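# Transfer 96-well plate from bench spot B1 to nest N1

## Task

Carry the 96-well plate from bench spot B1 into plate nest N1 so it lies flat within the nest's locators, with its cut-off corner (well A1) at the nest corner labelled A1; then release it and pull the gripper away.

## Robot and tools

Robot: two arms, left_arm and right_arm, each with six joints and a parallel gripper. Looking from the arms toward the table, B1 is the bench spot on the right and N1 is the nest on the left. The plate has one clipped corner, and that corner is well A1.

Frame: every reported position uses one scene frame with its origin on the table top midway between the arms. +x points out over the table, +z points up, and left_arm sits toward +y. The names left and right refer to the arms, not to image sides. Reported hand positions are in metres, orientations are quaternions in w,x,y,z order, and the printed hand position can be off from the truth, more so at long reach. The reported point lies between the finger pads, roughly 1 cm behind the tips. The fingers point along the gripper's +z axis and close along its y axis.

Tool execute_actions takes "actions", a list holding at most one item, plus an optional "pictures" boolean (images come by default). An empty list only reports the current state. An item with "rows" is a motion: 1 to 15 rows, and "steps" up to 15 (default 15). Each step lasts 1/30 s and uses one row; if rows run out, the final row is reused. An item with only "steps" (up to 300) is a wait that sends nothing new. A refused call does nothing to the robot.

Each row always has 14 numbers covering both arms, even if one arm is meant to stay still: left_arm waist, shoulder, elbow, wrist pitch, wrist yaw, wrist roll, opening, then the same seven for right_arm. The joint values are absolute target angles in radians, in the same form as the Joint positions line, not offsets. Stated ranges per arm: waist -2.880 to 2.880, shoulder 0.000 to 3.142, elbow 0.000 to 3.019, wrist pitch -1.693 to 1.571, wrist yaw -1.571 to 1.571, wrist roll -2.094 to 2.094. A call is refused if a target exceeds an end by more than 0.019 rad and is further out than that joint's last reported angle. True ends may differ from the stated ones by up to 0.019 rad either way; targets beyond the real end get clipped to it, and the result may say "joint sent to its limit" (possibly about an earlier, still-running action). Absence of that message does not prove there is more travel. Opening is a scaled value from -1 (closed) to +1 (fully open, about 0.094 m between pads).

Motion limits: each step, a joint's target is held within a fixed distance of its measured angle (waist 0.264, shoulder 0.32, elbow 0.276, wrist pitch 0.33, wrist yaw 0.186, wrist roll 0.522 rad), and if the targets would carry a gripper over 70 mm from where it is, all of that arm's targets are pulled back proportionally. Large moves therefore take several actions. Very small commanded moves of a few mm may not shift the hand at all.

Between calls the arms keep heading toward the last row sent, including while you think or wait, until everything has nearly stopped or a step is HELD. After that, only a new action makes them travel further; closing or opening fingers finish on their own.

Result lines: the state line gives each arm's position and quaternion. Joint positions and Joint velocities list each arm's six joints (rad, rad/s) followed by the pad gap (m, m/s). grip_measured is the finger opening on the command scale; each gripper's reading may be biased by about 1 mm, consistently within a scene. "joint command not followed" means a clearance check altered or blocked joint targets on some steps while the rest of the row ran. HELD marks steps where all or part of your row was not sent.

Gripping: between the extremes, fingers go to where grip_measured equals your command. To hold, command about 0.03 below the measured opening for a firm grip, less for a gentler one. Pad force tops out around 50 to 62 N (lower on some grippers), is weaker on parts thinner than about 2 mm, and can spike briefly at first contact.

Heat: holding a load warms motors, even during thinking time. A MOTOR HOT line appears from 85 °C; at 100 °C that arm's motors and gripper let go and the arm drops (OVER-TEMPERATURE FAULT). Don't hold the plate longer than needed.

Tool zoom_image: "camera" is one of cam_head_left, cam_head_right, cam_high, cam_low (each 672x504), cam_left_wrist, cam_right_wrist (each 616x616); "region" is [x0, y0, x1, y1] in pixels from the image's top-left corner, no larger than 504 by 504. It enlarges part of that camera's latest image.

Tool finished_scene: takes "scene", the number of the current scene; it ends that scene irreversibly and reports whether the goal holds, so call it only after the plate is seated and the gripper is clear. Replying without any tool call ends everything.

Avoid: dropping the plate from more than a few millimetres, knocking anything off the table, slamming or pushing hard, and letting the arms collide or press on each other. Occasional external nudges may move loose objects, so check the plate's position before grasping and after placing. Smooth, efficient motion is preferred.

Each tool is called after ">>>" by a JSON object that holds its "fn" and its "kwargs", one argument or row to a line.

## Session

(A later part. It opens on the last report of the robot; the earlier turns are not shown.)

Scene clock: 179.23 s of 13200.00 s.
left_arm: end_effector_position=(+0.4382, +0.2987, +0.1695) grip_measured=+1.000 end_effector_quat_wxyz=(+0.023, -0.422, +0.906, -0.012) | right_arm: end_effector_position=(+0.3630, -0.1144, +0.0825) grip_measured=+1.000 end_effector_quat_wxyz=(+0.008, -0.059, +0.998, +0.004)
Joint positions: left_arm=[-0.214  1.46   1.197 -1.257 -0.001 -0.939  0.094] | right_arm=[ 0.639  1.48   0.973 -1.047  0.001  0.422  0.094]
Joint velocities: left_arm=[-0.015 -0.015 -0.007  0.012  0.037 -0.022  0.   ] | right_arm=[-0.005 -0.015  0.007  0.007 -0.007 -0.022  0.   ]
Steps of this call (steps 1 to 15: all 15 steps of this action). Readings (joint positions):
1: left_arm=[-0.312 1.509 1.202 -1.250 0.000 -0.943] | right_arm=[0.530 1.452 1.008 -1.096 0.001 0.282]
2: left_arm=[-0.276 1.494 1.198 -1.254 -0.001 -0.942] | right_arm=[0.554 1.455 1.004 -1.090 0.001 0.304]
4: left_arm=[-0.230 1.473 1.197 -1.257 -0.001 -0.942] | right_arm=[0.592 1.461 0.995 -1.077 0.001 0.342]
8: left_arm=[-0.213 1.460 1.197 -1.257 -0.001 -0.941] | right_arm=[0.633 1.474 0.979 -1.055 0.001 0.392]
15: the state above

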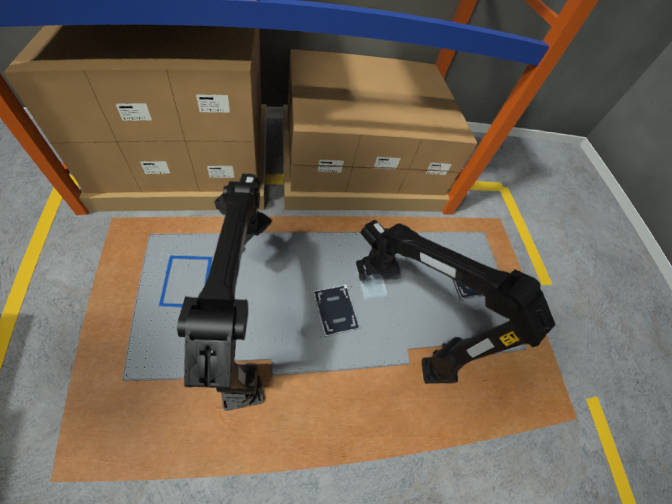

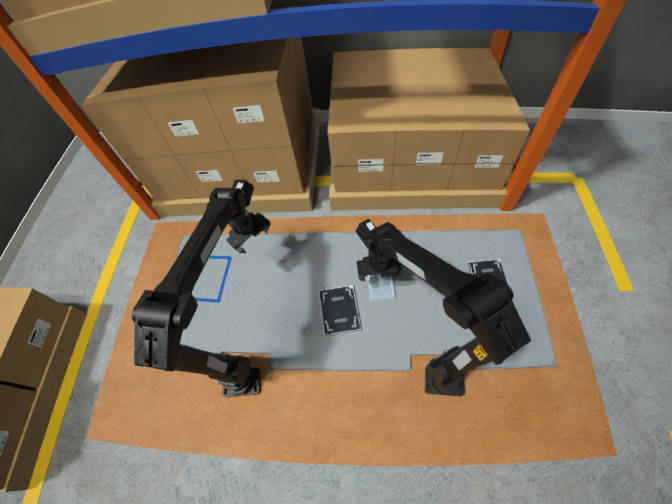

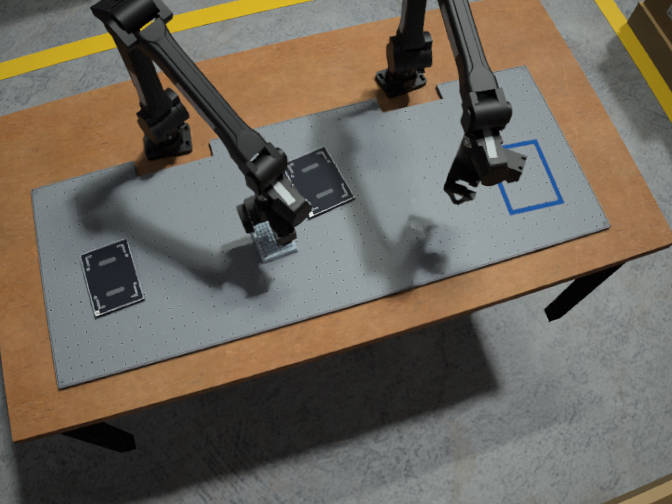

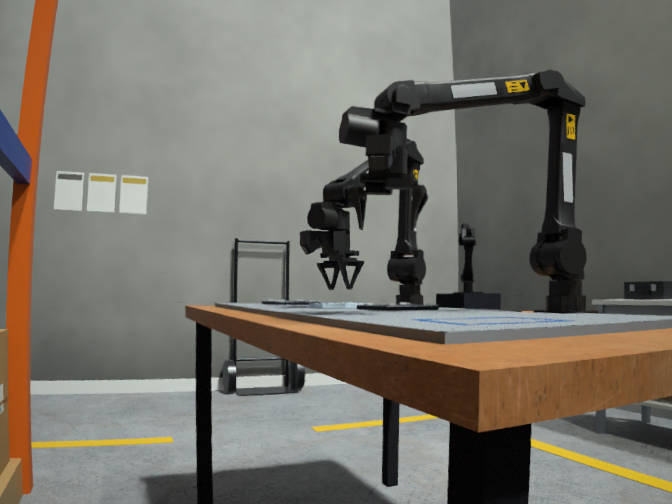

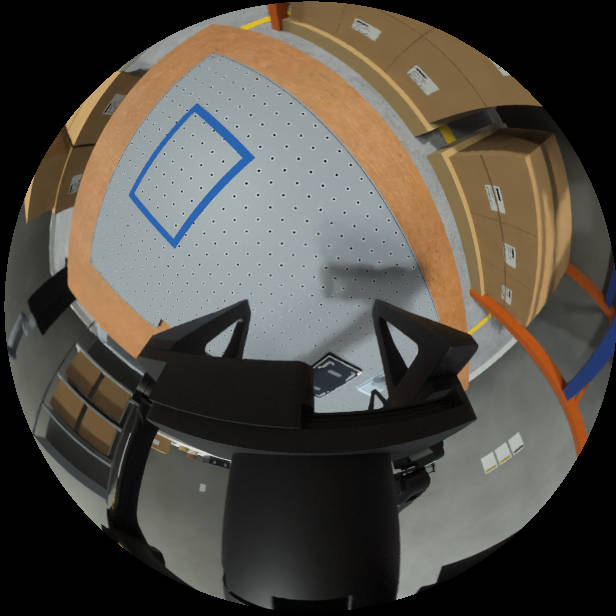

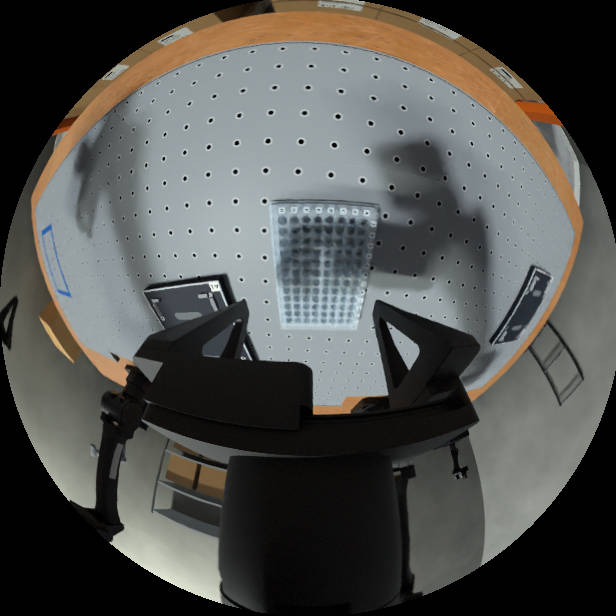

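>>> {"fn": "execute_actions", "kwargs": {
  "actions": [
    {"rows":[[-0.22,1.45,1.194,-1.265,0,-0.93,1,0.634,1.503,0.962,-1.031,0,0.43,1],[-0.22,1.45,1.194,-1.265,0,-0.93,1,0.629,1.507,0.96,-1.027,0,0.415,1],[-0.22,1.45,1.194,-1.265,0,-0.93,1,0.624,1.511,0.958,-1.022,0,0.405,1],[-0.22,1.45,1.194,-1.265,0,-0.93,1,0.62,1.515,0.956,-1.017,0,0.397,1],[-0.22,1.45,1.194,-1.265,0,-0.93,1,0.616,1.519,0.954,-1.012,0,0.397,1],[-0.22,1.45,1.194,-1.265,0,-0.93,1,0.613,1.523,0.952,-1.007,0,0.397,1],[-0.22,1.45,1.194,-1.265,0,-0.93,1,0.61,1.527,0.95,-1.002,0,0.397,1],[-0.22,1.45,1.194,-1.265,0,-0.93,1,0.608,1.531,0.947,-0.997,0,0.397,1],[-0.22,1.45,1.194,-1.265,0,-0.93,1,0.607,1.535,0.945,-0.992,0,0.397,1],[-0.22,1.45,1.194,-1.265,0,-0.93,1,0.606,1.539,0.942,-0.987,0,0.397,1],[-0.22,1.45,1.194,-1.265,0,-0.93,1,0.606,1.542,0.94,-0.983,0,0.397,1],[-0.22,1.45,1.194,-1.265,0,-0.93,1,0.606,1.544,0.939,-0.981,0,0.397,1]],"steps":15}
  ],
  "pictures": false
}}

>>> {"fn": "execute_actions", "kwargs": {
  "actions": [
    {"steps":5}
  ]
}}

>>> {"fn": "zoom_image", "kwargs": {
  "camera": "cam_right_wrist",
  "region": [200, 160, 420, 380]
}}

Scene clock: 193.77 s of 13200.00 s.
left_arm: end_effector_position=(+0.4382, +0.2987, +0.1695) grip_measured=+1.000 end_effector_quat_wxyz=(+0.023, -0.422, +0.906, -0.012) | right_arm: end_effector_position=(+0.3679, -0.1244, +0.0578) grip_measured=+1.000 end_effector_quat_wxyz=(+0.000, -0.049, +0.999, -0.000)
Joint positions: left_arm=[-0.214  1.46   1.197 -1.257 -0.001 -0.938  0.094] | right_arm=[ 0.611  1.525  0.948 -0.994  0.001  0.413  0.094]
Joint velocities: left_arm=[-0.005 -0.024  0.017  0.032 -0.007 -0.022  0.   ] | right_arm=[-0.005  0.054 -0.046  0.007 -0.022 -0.081  0.   ]
Steps of this call (steps 1 to 15: the robot went on to your last target; steps 16 to 90: nothing new was sent; then 11.03 s passed at rest; steps 91 to 105: all 15 steps of this action). Readings (joint positions):
91: left_arm=[-0.214 1.460 1.197 -1.257 -0.001 -0.938] | right_arm=[0.639 1.480 0.973 -1.046 0.001 0.430]
92: left_arm=[-0.214 1.460 1.197 -1.257 -0.001 -0.938] | right_arm=[0.638 1.480 0.973 -1.044 0.001 0.430]
94: left_arm=[-0.214 1.460 1.197 -1.257 -0.001 -0.938] | right_arm=[0.637 1.482 0.973 -1.037 0.001 0.425]
98: left_arm=[-0.214 1.460 1.197 -1.257 -0.001 -0.938] | right_arm=[0.623 1.494 0.967 -1.017 0.001 0.418]
105: the state above

Scene clock: 193.93 s of 13200.00 s.
left_arm: end_effector_position=(+0.4382, +0.2987, +0.1695) grip_measured=+1.000 end_effector_quat_wxyz=(+0.023, -0.422, +0.906, -0.012) | right_arm: end_effector_position=(+0.3677, -0.1245, +0.0567) grip_measured=+1.000 end_effector_quat_wxyz=(-0.000, -0.050, +0.999, -0.001)
Joint positions: left_arm=[-0.214  1.46   1.197 -1.257 -0.001 -0.938  0.094] | right_arm=[ 0.611  1.527  0.947 -0.992  0.001  0.413  0.094]
Joint velocities: left_arm=[ 0.005  0.015 -0.007  0.002 -0.037 -0.007  0.   ] | right_arm=[-0.015 -0.005 -0.007  0.012 -0.022 -0.007  0.   ]
Steps of this call (steps 1 to 5: the robot went on to your last target). Readings (joint positions):
1: left_arm=[-0.214 1.460 1.197 -1.257 -0.001 -0.938] | right_arm=[0.611 1.527 0.948 -0.994 0.001 0.413]
2: left_arm=[-0.214 1.460 1.197 -1.257 -0.001 -0.938] | right_arm=[0.611 1.527 0.947 -0.994 0.001 0.413]
4: left_arm=[-0.214 1.460 1.197 -1.257 -0.001 -0.938] | right_arm=[0.611 1.527 0.947 -0.993 0.001 0.413]
5: the state above

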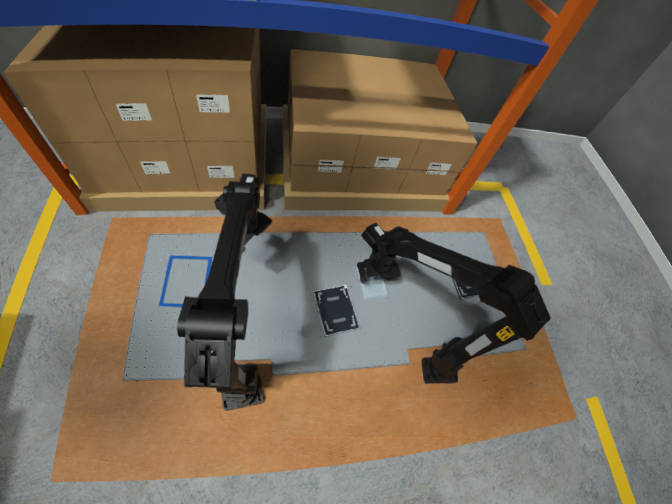

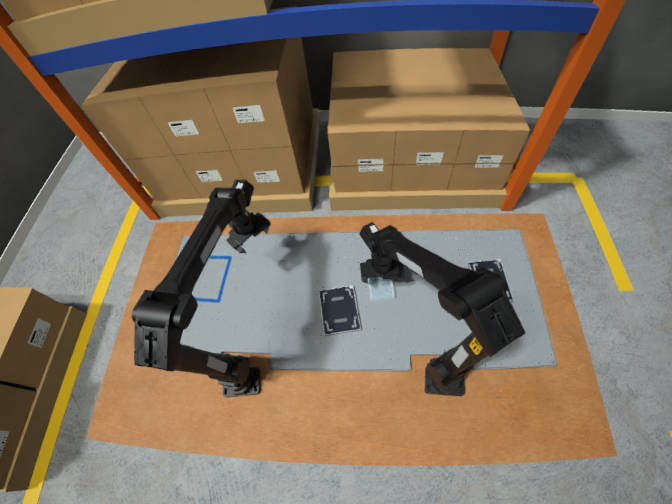

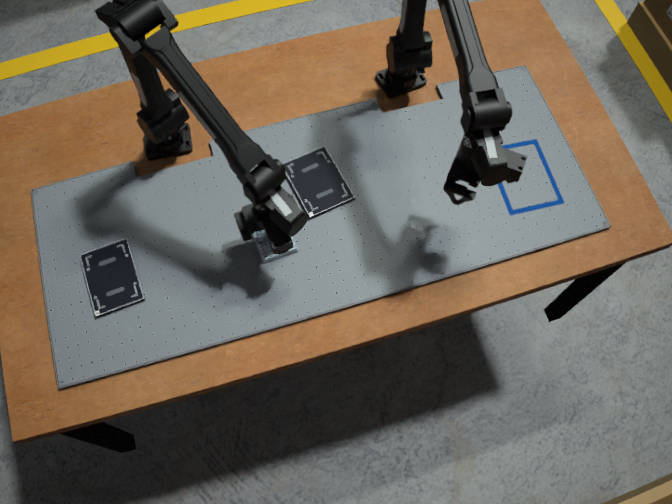

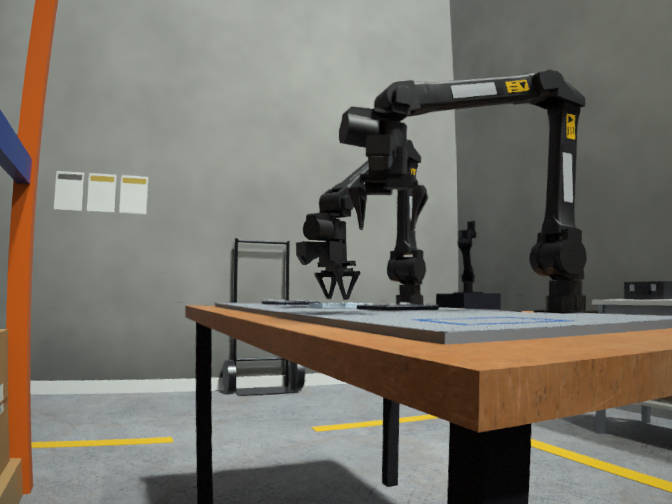

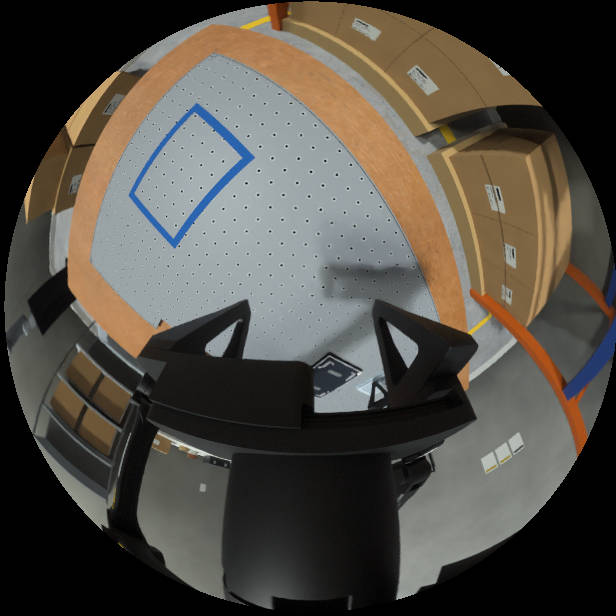

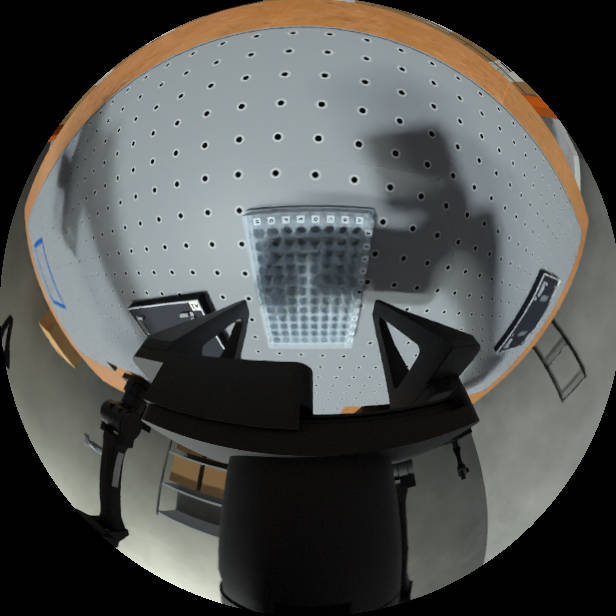

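Region (200, 160, 420, 380) of cam_right_wrist's 616x616 image, scaled by 2.291, with more detail than that image has.

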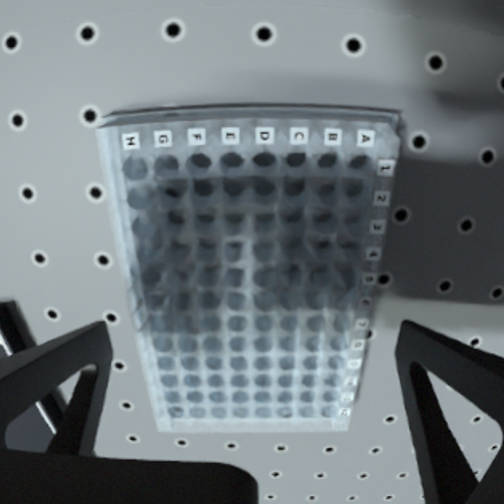

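>>> {"fn": "execute_actions", "kwargs": {
  "actions": [
    {"rows":[[-0.22,1.45,1.194,-1.265,0,-0.93,1,0.614,1.547,0.937,-0.976,0,0.41,1],[-0.22,1.45,1.194,-1.265,0,-0.93,1,0.617,1.55,0.935,-0.971,0,0.41,1],[-0.22,1.45,1.194,-1.265,0,-0.93,1,0.618,1.553,0.933,-0.966,0,0.41,1],[-0.22,1.45,1.194,-1.265,0,-0.93,1,0.618,1.556,0.93,-0.96,0,0.41,1],[-0.22,1.45,1.194,-1.265,0,-0.93,1,0.618,1.559,0.927,-0.954,0,0.41,1],[-0.22,1.45,1.194,-1.265,0,-0.93,1,0.618,1.562,0.924,-0.948,0,0.41,1],[-0.22,1.45,1.194,-1.265,0,-0.93,1,0.618,1.565,0.922,-0.942,0,0.41,1],[-0.22,1.45,1.194,-1.265,0,-0.93,1,0.618,1.568,0.92,-0.936,0,0.41,1],[-0.22,1.45,1.194,-1.265,0,-0.93,1,0.618,1.571,0.918,-0.931,0,0.41,1],[-0.22,1.45,1.194,-1.265,0,-0.93,1,0.618,1.573,0.916,-0.927,0,0.41,1],[-0.22,1.45,1.194,-1.265,0,-0.93,1,0.618,1.575,0.915,-0.924,0,0.41,1]],"steps":15}
  ],
  "pictures": false
}}

>>> {"fn": "execute_actions", "kwargs": {
  "actions": [
    {"rows":[[-0.22,1.45,1.194,-1.265,0,-0.93,1,0.614,1.575,0.915,-0.924,0,0.41,0.97],[-0.22,1.45,1.194,-1.265,0,-0.93,1,0.614,1.575,0.915,-0.924,0,0.41,0.94],[-0.22,1.45,1.194,-1.265,0,-0.93,1,0.614,1.575,0.915,-0.924,0,0.41,0.91],[-0.22,1.45,1.194,-1.265,0,-0.93,1,0.614,1.575,0.915,-0.924,0,0.41,0.88],[-0.22,1.45,1.194,-1.265,0,-0.93,1,0.614,1.575,0.915,-0.924,0,0.41,0.85],[-0.22,1.45,1.194,-1.265,0,-0.93,1,0.614,1.575,0.915,-0.924,0,0.41,0.82],[-0.22,1.45,1.194,-1.265,0,-0.93,1,0.614,1.575,0.915,-0.924,0,0.41,0.80],[-0.22,1.45,1.194,-1.265,0,-0.93,1,0.614,1.575,0.915,-0.924,0,0.41,0.78],[-0.22,1.45,1.194,-1.265,0,-0.93,1,0.614,1.575,0.915,-0.924,0,0.41,0.765],[-0.22,1.45,1.194,-1.265,0,-0.93,1,0.614,1.575,0.915,-0.924,0,0.41,0.75],[-0.22,1.45,1.194,-1.265,0,-0.93,1,0.614,1.575,0.915,-0.924,0,0.41,0.735],[-0.22,1.45,1.194,-1.265,0,-0.93,1,0.614,1.575,0.915,-0.924,0,0.41,0.72],[-0.22,1.45,1.194,-1.265,0,-0.93,1,0.614,1.575,0.915,-0.924,0,0.41,0.71],[-0.22,1.45,1.194,-1.265,0,-0.93,1,0.614,1.575,0.915,-0.924,0,0.41,0.70]],"steps":15}
  ]
}}

>>> {"fn": "zoom_image", "kwargs": {
  "camera": "cam_low",
  "region": [295, 270, 385, 320]
}}

>>> {"fn": "zoom_image", "kwargs": {
  "camera": "cam_right_wrist",
  "region": [200, 160, 420, 380]
}}

Scene clock: 206.00 s of 13200.00 s.
left_arm: end_effector_position=(+0.4382, +0.2987, +0.1695) grip_measured=+1.000 end_effector_quat_wxyz=(+0.023, -0.422, +0.906, -0.012) | right_arm: end_effector_position=(+0.3683, -0.1242, +0.0392) grip_measured=+1.000 end_effector_quat_wxyz=(+0.002, -0.050, +0.999, +0.000)
Joint positions: left_arm=[-0.214  1.46   1.197 -1.257 -0.001 -0.938  0.094] | right_arm=[ 0.611  1.555  0.924 -0.937  0.001  0.412  0.094]
Joint velocities: left_arm=[-0.015 -0.005  0.002  0.007 -0.022  0.022  0.   ] | right_arm=[-0.015  0.034 -0.037  0.002 -0.037  0.007  0.   ]
Steps of this call (steps 1 to 15: the robot went on to your last target; steps 16 to 90: nothing new was sent; then 8.57 s passed at rest; steps 91 to 105: all 15 steps of this action). Readings (joint positions):
91: left_arm=[-0.214 1.460 1.197 -1.257 -0.001 -0.938] | right_arm=[0.611 1.527 0.947 -0.991 0.001 0.412]
92: left_arm=[-0.214 1.460 1.197 -1.257 -0.001 -0.938] | right_arm=[0.611 1.527 0.947 -0.989 0.001 0.412]
94: left_arm=[-0.214 1.460 1.197 -1.257 -0.001 -0.938] | right_arm=[0.611 1.527 0.947 -0.981 0.001 0.412]
98: left_arm=[-0.214 1.460 1.197 -1.257 -0.001 -0.938] | right_arm=[0.611 1.532 0.939 -0.958 0.001 0.412]
105: the state above

Scene clock: 206.50 s of 13200.00 s.
left_arm: end_effector_position=(+0.4382, +0.2987, +0.1695) grip_measured=+1.000 end_effector_quat_wxyz=(+0.023, -0.422, +0.906, -0.012) | right_arm: end_effector_position=(+0.3685, -0.1240, +0.0386) grip_measured=+0.723 end_effector_quat_wxyz=(+0.002, -0.050, +0.999, +0.001)
Joint positions: left_arm=[-0.214  1.46   1.197 -1.257 -0.001 -0.938  0.094] | right_arm=[ 0.611  1.556  0.924 -0.935  0.001  0.412  0.081]
Joint velocities: left_arm=[-0.005 -0.005  0.002 -0.002  0.037  0.037  0.   ] | right_arm=[-0.034 -0.005 -0.022 -0.002  0.007 -0.125 -0.002]
Steps of this call (steps 1 to 15: all 15 steps of this action). Readings (joint positions):
1: left_arm=[-0.214 1.460 1.197 -1.257 -0.001 -0.938] | right_arm=[0.611 1.556 0.924 -0.937 0.001 0.412]
2: left_arm=[-0.214 1.460 1.197 -1.257 -0.001 -0.938] | right_arm=[0.611 1.556 0.924 -0.936 0.001 0.412]
4: left_arm=[-0.214 1.460 1.197 -1.257 -0.001 -0.938] | right_arm=[0.611 1.556 0.924 -0.936 0.001 0.412]
8: left_arm=[-0.214 1.460 1.197 -1.257 -0.001 -0.938] | right_arm=[0.611 1.556 0.924 -0.935 0.001 0.412]
15: the state above

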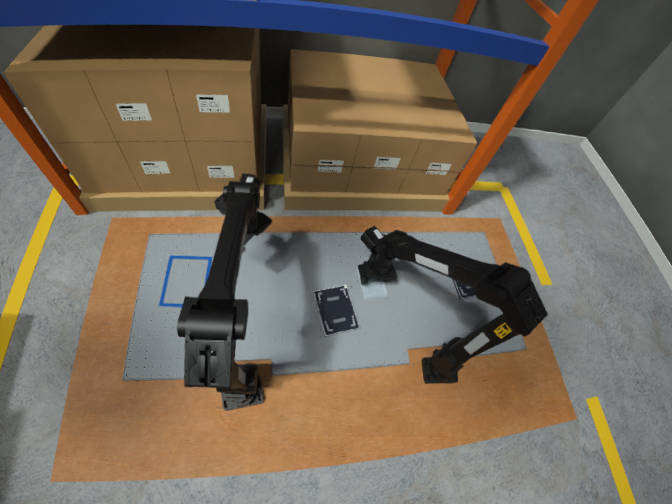

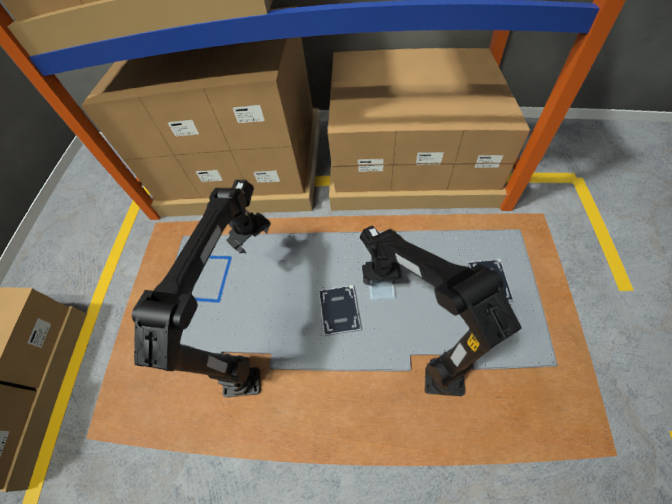

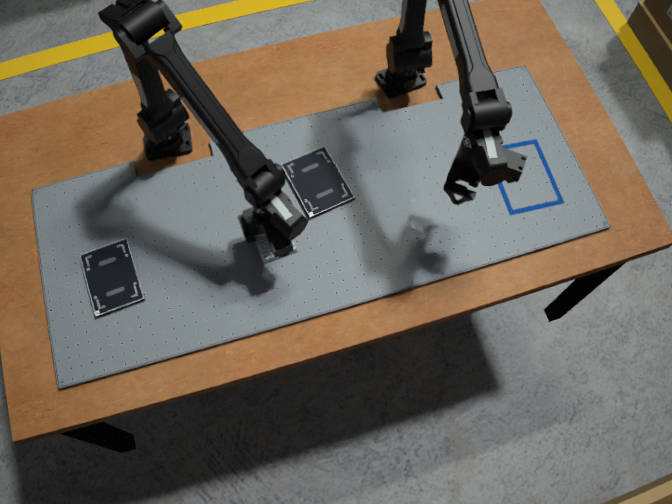

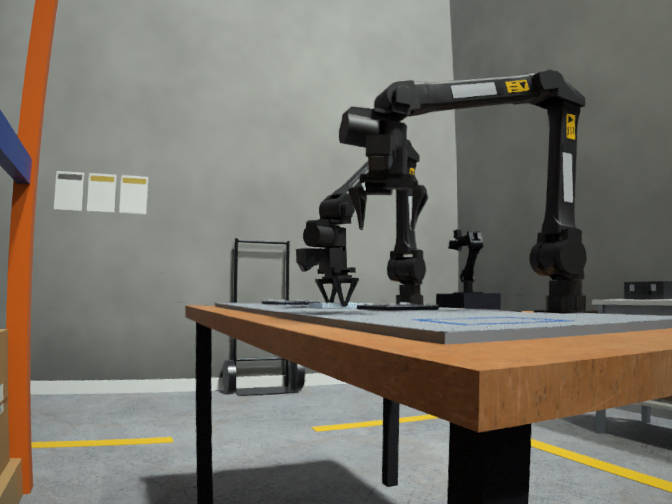

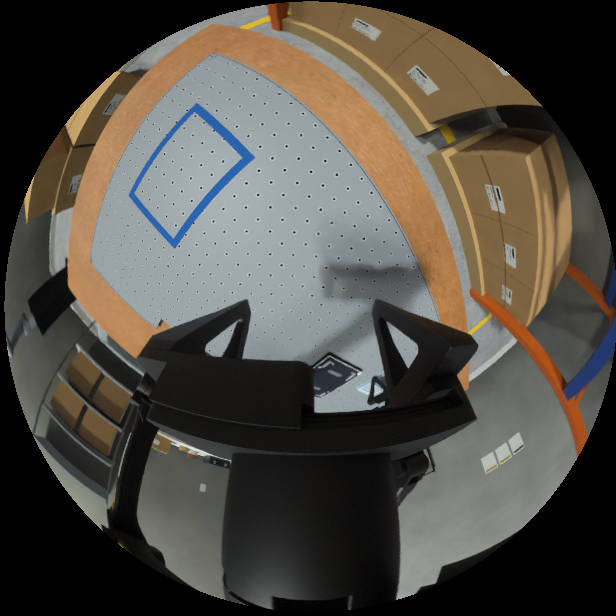

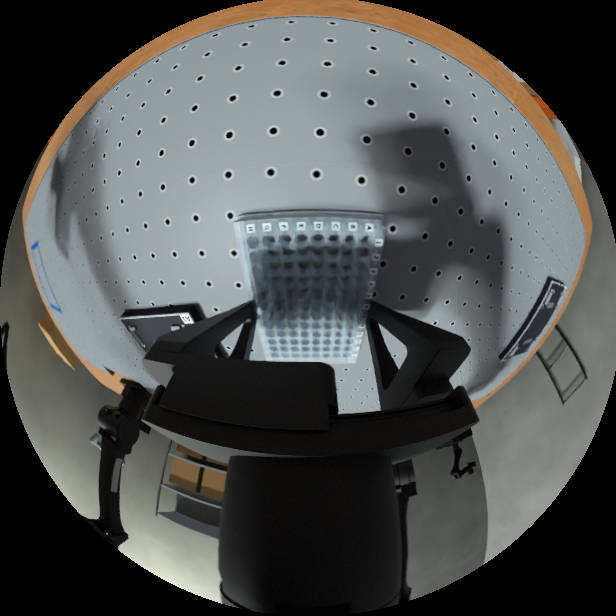

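Region (295, 270, 385, 320) of cam_low's 672x504 image, scaled by 5.600, with more detail than that image has.

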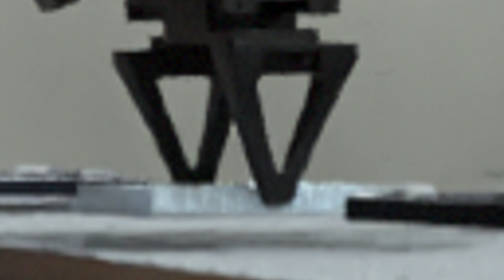

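Region (200, 160, 420, 380) of cam_right_wrist's 616x616 image, scaled by 2.291, with more detail than that image has.

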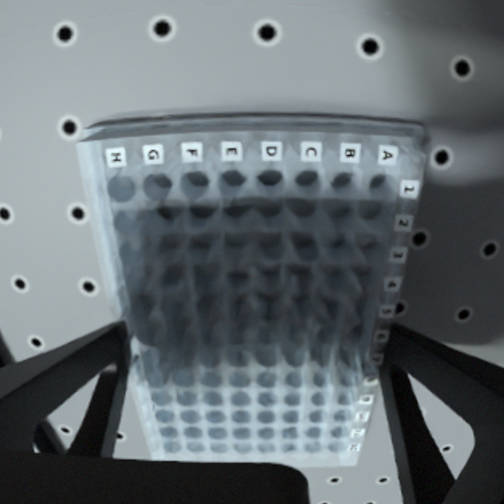

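>>> {"fn": "execute_actions", "kwargs": {
  "actions": [
    {"rows":[[-0.22,1.45,1.194,-1.265,0,-0.93,1,0.611,1.555,0.945,-0.94,0,0.41,0.69],[-0.22,1.45,1.194,-1.265,0,-0.93,1,0.611,1.542,0.962,-0.948,0,0.41,0.69],[-0.22,1.45,1.194,-1.265,0,-0.93,1,0.611,1.537,0.968,-0.957,0,0.41,0.69],[-0.22,1.45,1.194,-1.265,0,-0.93,1,0.611,1.532,0.973,-0.967,0,0.41,0.69],[-0.22,1.45,1.194,-1.265,0,-0.93,1,0.611,1.526,0.979,-0.978,0,0.41,0.69],[-0.22,1.45,1.194,-1.265,0,-0.93,1,0.611,1.52,0.985,-0.99,0,0.41,0.69],[-0.22,1.45,1.194,-1.265,0,-0.93,1,0.611,1.514,0.991,-1.002,0,0.41,0.69],[-0.22,1.45,1.194,-1.265,0,-0.93,1,0.611,1.508,0.997,-1.014,0,0.405,0.69],[-0.22,1.45,1.194,-1.265,0,-0.93,1,0.609,1.502,1.003,-1.026,0,0.40,0.69],[-0.22,1.45,1.194,-1.265,0,-0.93,1,0.605,1.496,1.009,-1.038,0,0.393,0.69],[-0.22,1.45,1.194,-1.265,0,-0.93,1,0.595,1.49,1.015,-1.05,0,0.383,0.69],[-0.22,1.45,1.194,-1.265,0,-0.93,1,0.58,1.484,1.02,-1.061,0,0.368,0.69],[-0.22,1.45,1.194,-1.265,0,-0.93,1,0.56,1.479,1.025,-1.071,0,0.345,0.69],[-0.22,1.45,1.194,-1.265,0,-0.93,1,0.535,1.475,1.028,-1.078,0,0.315,0.69],[-0.22,1.45,1.194,-1.265,0,-0.93,1,0.505,1.472,1.03,-1.083,0,0.28,0.69]],"steps":15}
  ],
  "pictures": false
}}

>>> {"fn": "execute_actions", "kwargs": {
  "actions": [
    {"rows":[[-0.22,1.45,1.194,-1.265,0,-0.93,1,0.47,1.472,1.03,-1.083,0,0.24,0.69],[-0.22,1.45,1.194,-1.265,0,-0.93,1,0.432,1.472,1.03,-1.083,0,0.20,0.69],[-0.22,1.45,1.194,-1.265,0,-0.93,1,0.392,1.472,1.03,-1.083,0,0.16,0.69],[-0.22,1.45,1.194,-1.265,0,-0.93,1,0.352,1.472,1.03,-1.083,0,0.12,0.69],[-0.22,1.45,1.194,-1.265,0,-0.93,1,0.312,1.472,1.03,-1.083,0,0.08,0.69],[-0.22,1.45,1.194,-1.265,0,-0.93,1,0.272,1.472,1.03,-1.083,0,0.04,0.69],[-0.22,1.45,1.194,-1.265,0,-0.93,1,0.232,1.472,1.03,-1.083,0,0.0,0.69],[-0.22,1.45,1.194,-1.265,0,-0.93,1,0.192,1.472,1.03,-1.083,0,-0.04,0.69],[-0.22,1.45,1.194,-1.265,0,-0.93,1,0.152,1.472,1.03,-1.083,0,-0.08,0.69],[-0.22,1.45,1.194,-1.265,0,-0.93,1,0.112,1.472,1.03,-1.083,0,-0.12,0.69],[-0.22,1.45,1.194,-1.265,0,-0.93,1,0.072,1.472,1.03,-1.083,0,-0.16,0.69],[-0.22,1.45,1.194,-1.265,0,-0.93,1,0.032,1.472,1.03,-1.083,0,-0.20,0.69],[-0.22,1.45,1.194,-1.265,0,-0.93,1,-0.008,1.472,1.03,-1.083,0,-0.24,0.69],[-0.22,1.45,1.194,-1.265,0,-0.93,1,-0.048,1.472,1.03,-1.083,0,-0.28,0.69],[-0.22,1.45,1.194,-1.265,0,-0.93,1,-0.088,1.472,1.03,-1.083,0,-0.32,0.69]],"steps":15}
  ],
  "pictures": false
}}

>>> {"fn": "execute_actions", "kwargs": {
  "actions": [
    {"rows":[[-0.22,1.45,1.194,-1.265,0,-0.93,1,-0.127,1.472,1.03,-1.083,0,-0.358,0.69],[-0.22,1.45,1.194,-1.265,0,-0.93,1,-0.165,1.472,1.03,-1.083,0,-0.395,0.69],[-0.22,1.45,1.194,-1.265,0,-0.93,1,-0.202,1.472,1.03,-1.083,0,-0.43,0.69],[-0.22,1.45,1.194,-1.265,0,-0.93,1,-0.237,1.472,1.03,-1.083,0,-0.463,0.69],[-0.22,1.45,1.194,-1.265,0,-0.93,1,-0.27,1.472,1.03,-1.083,0,-0.494,0.69],[-0.22,1.45,1.194,-1.265,0,-0.93,1,-0.30,1.472,1.03,-1.083,0,-0.523,0.69],[-0.22,1.45,1.194,-1.265,0,-0.93,1,-0.328,1.472,1.03,-1.083,0,-0.549,0.69],[-0.22,1.45,1.194,-1.265,0,-0.93,1,-0.353,1.472,1.03,-1.083,0,-0.572,0.69],[-0.22,1.45,1.194,-1.265,0,-0.93,1,-0.375,1.472,1.03,-1.083,0,-0.592,0.69],[-0.22,1.45,1.194,-1.265,0,-0.93,1,-0.394,1.472,1.03,-1.083,0,-0.61,0.69],[-0.22,1.45,1.194,-1.265,0,-0.93,1,-0.41,1.476,1.02,-1.08,0,-0.625,0.69],[-0.22,1.45,1.194,-1.265,0,-0.93,1,-0.424,1.482,1.01,-1.075,0,-0.638,0.69],[-0.22,1.45,1.194,-1.265,0,-0.93,1,-0.435,1.49,1.0,-1.07,0,-0.648,0.69],[-0.22,1.45,1.194,-1.265,0,-0.93,1,-0.444,1.498,0.99,-1.065,0,-0.656,0.69],[-0.22,1.45,1.194,-1.265,0,-0.93,1,-0.45,1.504,0.98,-1.06,0,-0.662,0.69]],"steps":15}
  ],
  "pictures": false
}}

>>> {"fn": "execute_actions", "kwargs": {
  "actions": [
    {"rows":[[-0.22,1.45,1.194,-1.265,0,-0.93,1,-0.454,1.507,0.976,-1.054,0,-0.662,0.69],[-0.22,1.45,1.194,-1.265,0,-0.93,1,-0.456,1.51,0.973,-1.048,0,-0.662,0.69],[-0.22,1.45,1.194,-1.265,0,-0.93,1,-0.457,1.513,0.97,-1.042,0,-0.662,0.69],[-0.22,1.45,1.194,-1.265,0,-0.93,1,-0.457,1.516,0.967,-1.036,0,-0.662,0.69],[-0.22,1.45,1.194,-1.265,0,-0.93,1,-0.457,1.519,0.964,-1.03,0,-0.662,0.69],[-0.22,1.45,1.194,-1.265,0,-0.93,1,-0.457,1.522,0.961,-1.024,0,-0.662,0.69],[-0.22,1.45,1.194,-1.265,0,-0.93,1,-0.457,1.525,0.958,-1.018,0,-0.662,0.69],[-0.22,1.45,1.194,-1.265,0,-0.93,1,-0.457,1.527,0.955,-1.013,0,-0.662,0.69],[-0.22,1.45,1.194,-1.265,0,-0.93,1,-0.457,1.529,0.952,-1.008,0,-0.662,0.69],[-0.22,1.45,1.194,-1.265,0,-0.93,1,-0.457,1.531,0.95,-1.004,0,-0.662,0.69]],"steps":15}
  ]
}}

>>> {"fn": "zoom_image", "kwargs": {
  "camera": "cam_right_wrist",
  "region": [200, 160, 420, 380]
}}

Scene clock: 240.37 s of 13200.00 s.
left_arm: end_effector_position=(+0.4382, +0.2987, +0.1695) grip_measured=+1.000 end_effector_quat_wxyz=(+0.023, -0.422, +0.906, -0.012) | right_arm: end_effector_position=(+0.3646, -0.1406, +0.0658) grip_measured=+0.723 end_effector_quat_wxyz=(-0.020, -0.055, +0.998, -0.008)
Joint positions: left_arm=[-0.214  1.46   1.197 -1.257 -0.001 -0.938  0.094] | right_arm=[ 0.577  1.513  0.959 -1.06  -0.001  0.367  0.081]
Joint velocities: left_arm=[-0.015 -0.015  0.002  0.012 -0.022  0.037  0.   ] | right_arm=[-0.523 -0.23   0.168 -0.232 -0.007 -0.462 -0.   ]
Steps of this call (steps 1 to 15: the robot went on to your last target; steps 16 to 90: nothing new was sent; then 30.37 s passed at rest; steps 91 to 105: all 15 steps of this action). Readings (joint positions):
91: left_arm=[-0.214 1.460 1.197 -1.257 -0.001 -0.938] | right_arm=[0.611 1.556 0.924 -0.935 0.001 0.412]
92: left_arm=[-0.214 1.460 1.197 -1.257 -0.001 -0.938] | right_arm=[0.611 1.556 0.924 -0.935 0.001 0.412]
94: left_arm=[-0.214 1.460 1.197 -1.257 -0.001 -0.938] | right_arm=[0.611 1.556 0.924 -0.942 0.001 0.412]
98: left_arm=[-0.214 1.460 1.197 -1.257 -0.001 -0.938] | right_arm=[0.611 1.552 0.929 -0.980 0.001 0.412]
105: the state above

Scene clock: 240.87 s of 13200.00 s.
left_arm: end_effector_position=(+0.4382, +0.2987, +0.1695) grip_measured=+1.000 end_effector_quat_wxyz=(+0.023, -0.422, +0.906, -0.012) | right_arm: end_effector_position=(+0.4131, -0.3627, +0.0806) grip_measured=+0.723 end_effector_quat_wxyz=(-0.006, -0.011, +1.000, +0.001)
Joint positions: left_arm=[-0.214  1.46   1.197 -1.257 -0.001 -0.938  0.094] | right_arm=[-0.02   1.494  0.982 -1.071 -0.001 -0.141  0.081]
Joint velocities: left_arm=[-0.005  0.005 -0.007 -0.007 -0.007  0.081  0.   ] | right_arm=[-1.118  0.005 -0.032 -0.017 -0.095 -1.121 -0.   ]
Steps of this call (steps 1 to 15: all 15 steps of this action). Readings (joint positions):
1: left_arm=[-0.214 1.460 1.197 -1.257 -0.001 -0.938] | right_arm=[0.554 1.507 0.964 -1.065 -0.001 0.346]
2: left_arm=[-0.214 1.460 1.197 -1.257 -0.001 -0.938] | right_arm=[0.525 1.502 0.969 -1.068 -0.002 0.321]
4: left_arm=[-0.214 1.460 1.197 -1.257 -0.001 -0.938] | right_arm=[0.450 1.495 0.977 -1.070 -0.002 0.262]
8: left_arm=[-0.214 1.460 1.197 -1.257 -0.001 -0.938] | right_arm=[0.266 1.494 0.982 -1.070 -0.002 0.126]
15: the state above

Scene clock: 241.37 s of 13200.00 s.
left_arm: end_effector_position=(+0.4382, +0.2987, +0.1695) grip_measured=+1.000 end_effector_quat_wxyz=(+0.023, -0.422, +0.906, -0.012) | right_arm: end_effector_position=(+0.3599, -0.5177, +0.0806) grip_measured=+0.723 end_effector_quat_wxyz=(-0.005, -0.021, +1.000, +0.003)
Joint positions: left_arm=[-0.214  1.46   1.197 -1.257 -0.001 -0.938  0.094] | right_arm=[-0.442  1.494  0.982 -1.071 -0.    -0.583  0.081]
Joint velocities: left_arm=[-0.005  0.005 -0.012 -0.002  0.007 -0.037  0.   ] | right_arm=[-0.239 -0.005 -0.017  0.007 -0.095 -0.491 -0.   ]
Steps of this call (steps 1 to 15: all 15 steps of this action). Readings (joint positions):
1: left_arm=[-0.214 1.460 1.197 -1.257 -0.001 -0.938] | right_arm=[-0.058 1.494 0.982 -1.071 -0.001 -0.180]
2: left_arm=[-0.214 1.460 1.197 -1.257 -0.001 -0.938] | right_arm=[-0.097 1.494 0.982 -1.071 -0.001 -0.219]
4: left_arm=[-0.214 1.460 1.197 -1.257 -0.001 -0.938] | right_arm=[-0.173 1.494 0.982 -1.071 -0.001 -0.293]
8: left_arm=[-0.214 1.460 1.197 -1.257 -0.001 -0.938] | right_arm=[-0.311 1.494 0.982 -1.071 -0.001 -0.428]
15: the state above

Scene clock: 241.87 s of 13200.00 s.
left_arm: end_effector_position=(+0.4382, +0.2987, +0.1695) grip_measured=+1.000 end_effector_quat_wxyz=(+0.023, -0.422, +0.906, -0.012) | right_arm: end_effector_position=(+0.3587, -0.5231, +0.0658) grip_measured=+0.723 end_effector_quat_wxyz=(+0.000, -0.045, +0.999, -0.000)
Joint positions: left_arm=[-0.214  1.46   1.197 -1.257 -0.001 -0.938  0.094] | right_arm=[-0.456  1.512  0.958 -1.017 -0.    -0.644  0.081]
Joint velocities: left_arm=[-0.005 -0.005  0.002  0.012 -0.022  0.081  0.   ] | right_arm=[-0.005  0.024 -0.032 -0.012 -0.037 -0.037  0.001]
Steps of this call (steps 1 to 15: all 15 steps of this action). Readings (joint positions):
1: left_arm=[-0.214 1.460 1.197 -1.257 -0.001 -0.938] | right_arm=[-0.449 1.494 0.982 -1.070 -0.000 -0.596]
2: left_arm=[-0.214 1.460 1.197 -1.257 -0.001 -0.938] | right_arm=[-0.453 1.494 0.982 -1.067 -0.000 -0.606]
4: left_arm=[-0.214 1.460 1.197 -1.257 -0.001 -0.938] | right_arm=[-0.456 1.494 0.982 -1.058 -0.000 -0.620]
8: left_arm=[-0.214 1.460 1.197 -1.257 -0.001 -0.938] | right_arm=[-0.456 1.495 0.974 -1.033 -0.000 -0.636]
15: the state above

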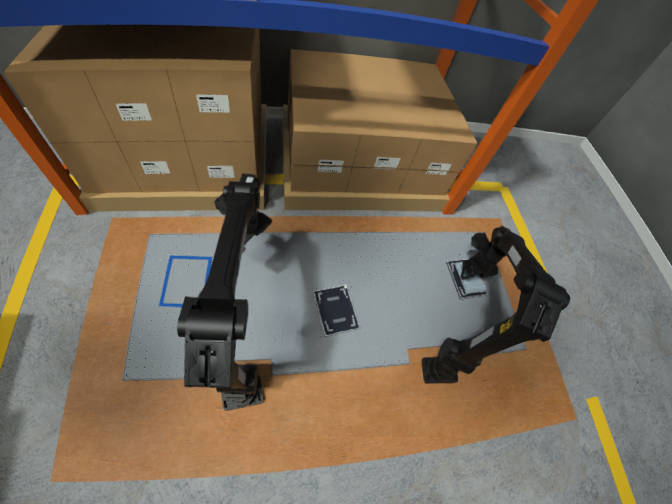

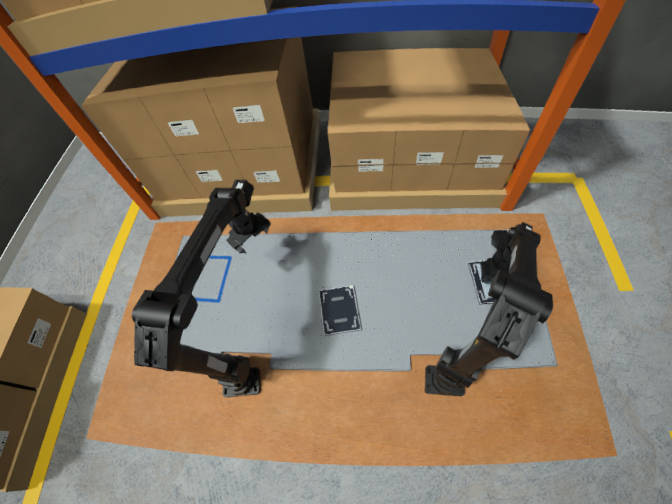

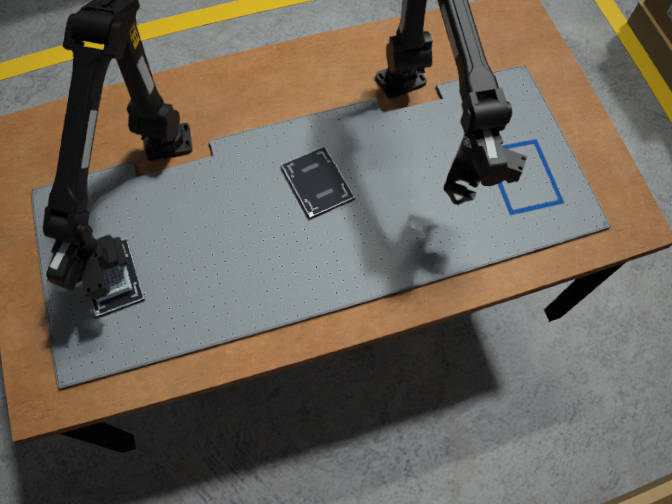

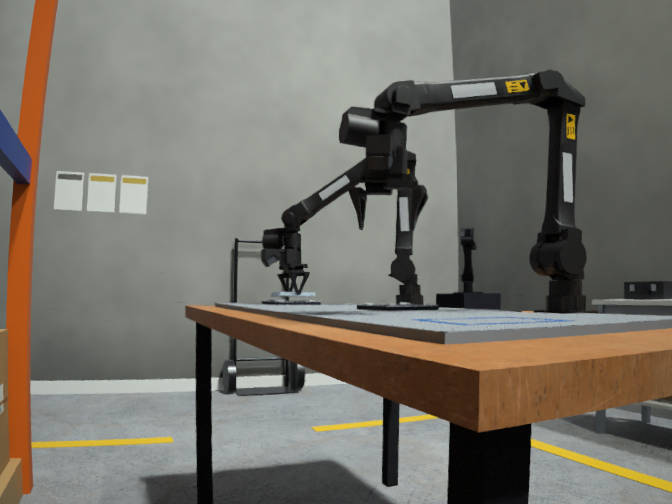

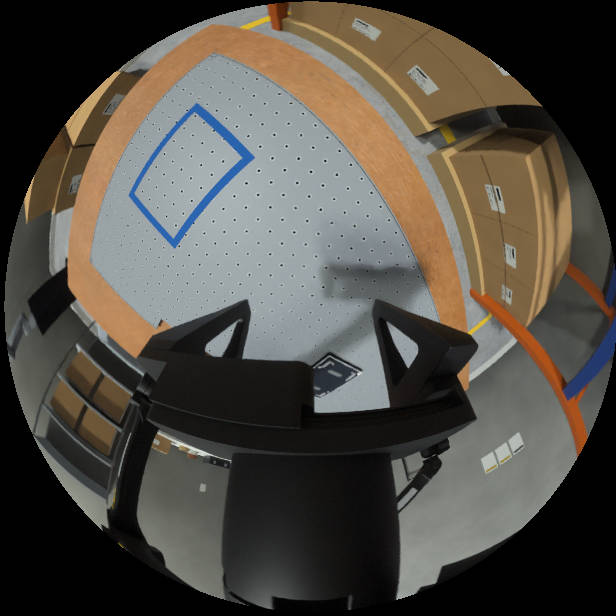

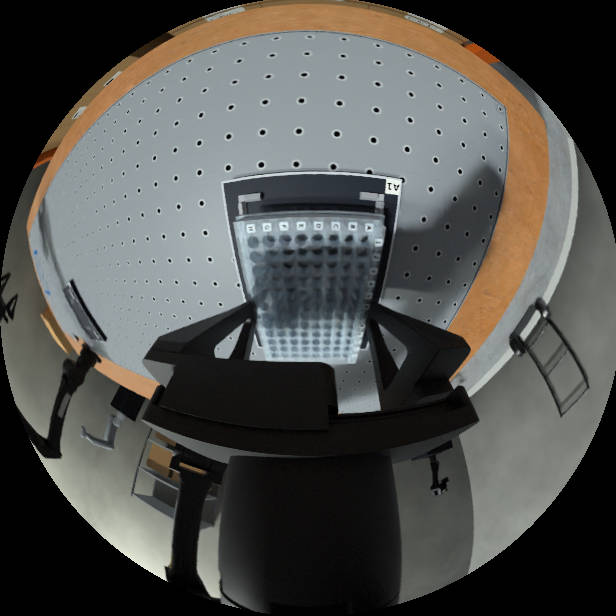

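Region (200, 160, 420, 380) of cam_right_wrist's 616x616 image, scaled by 2.291, with more detail than that image has.

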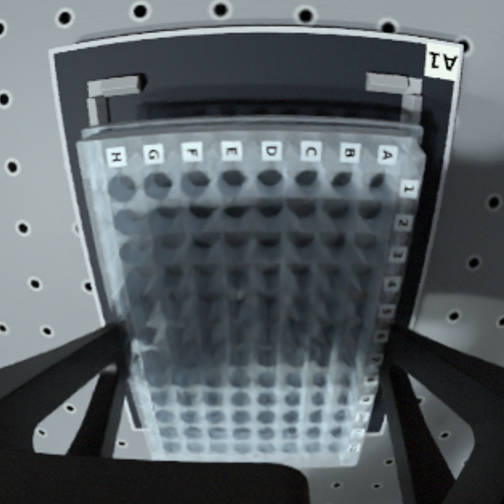

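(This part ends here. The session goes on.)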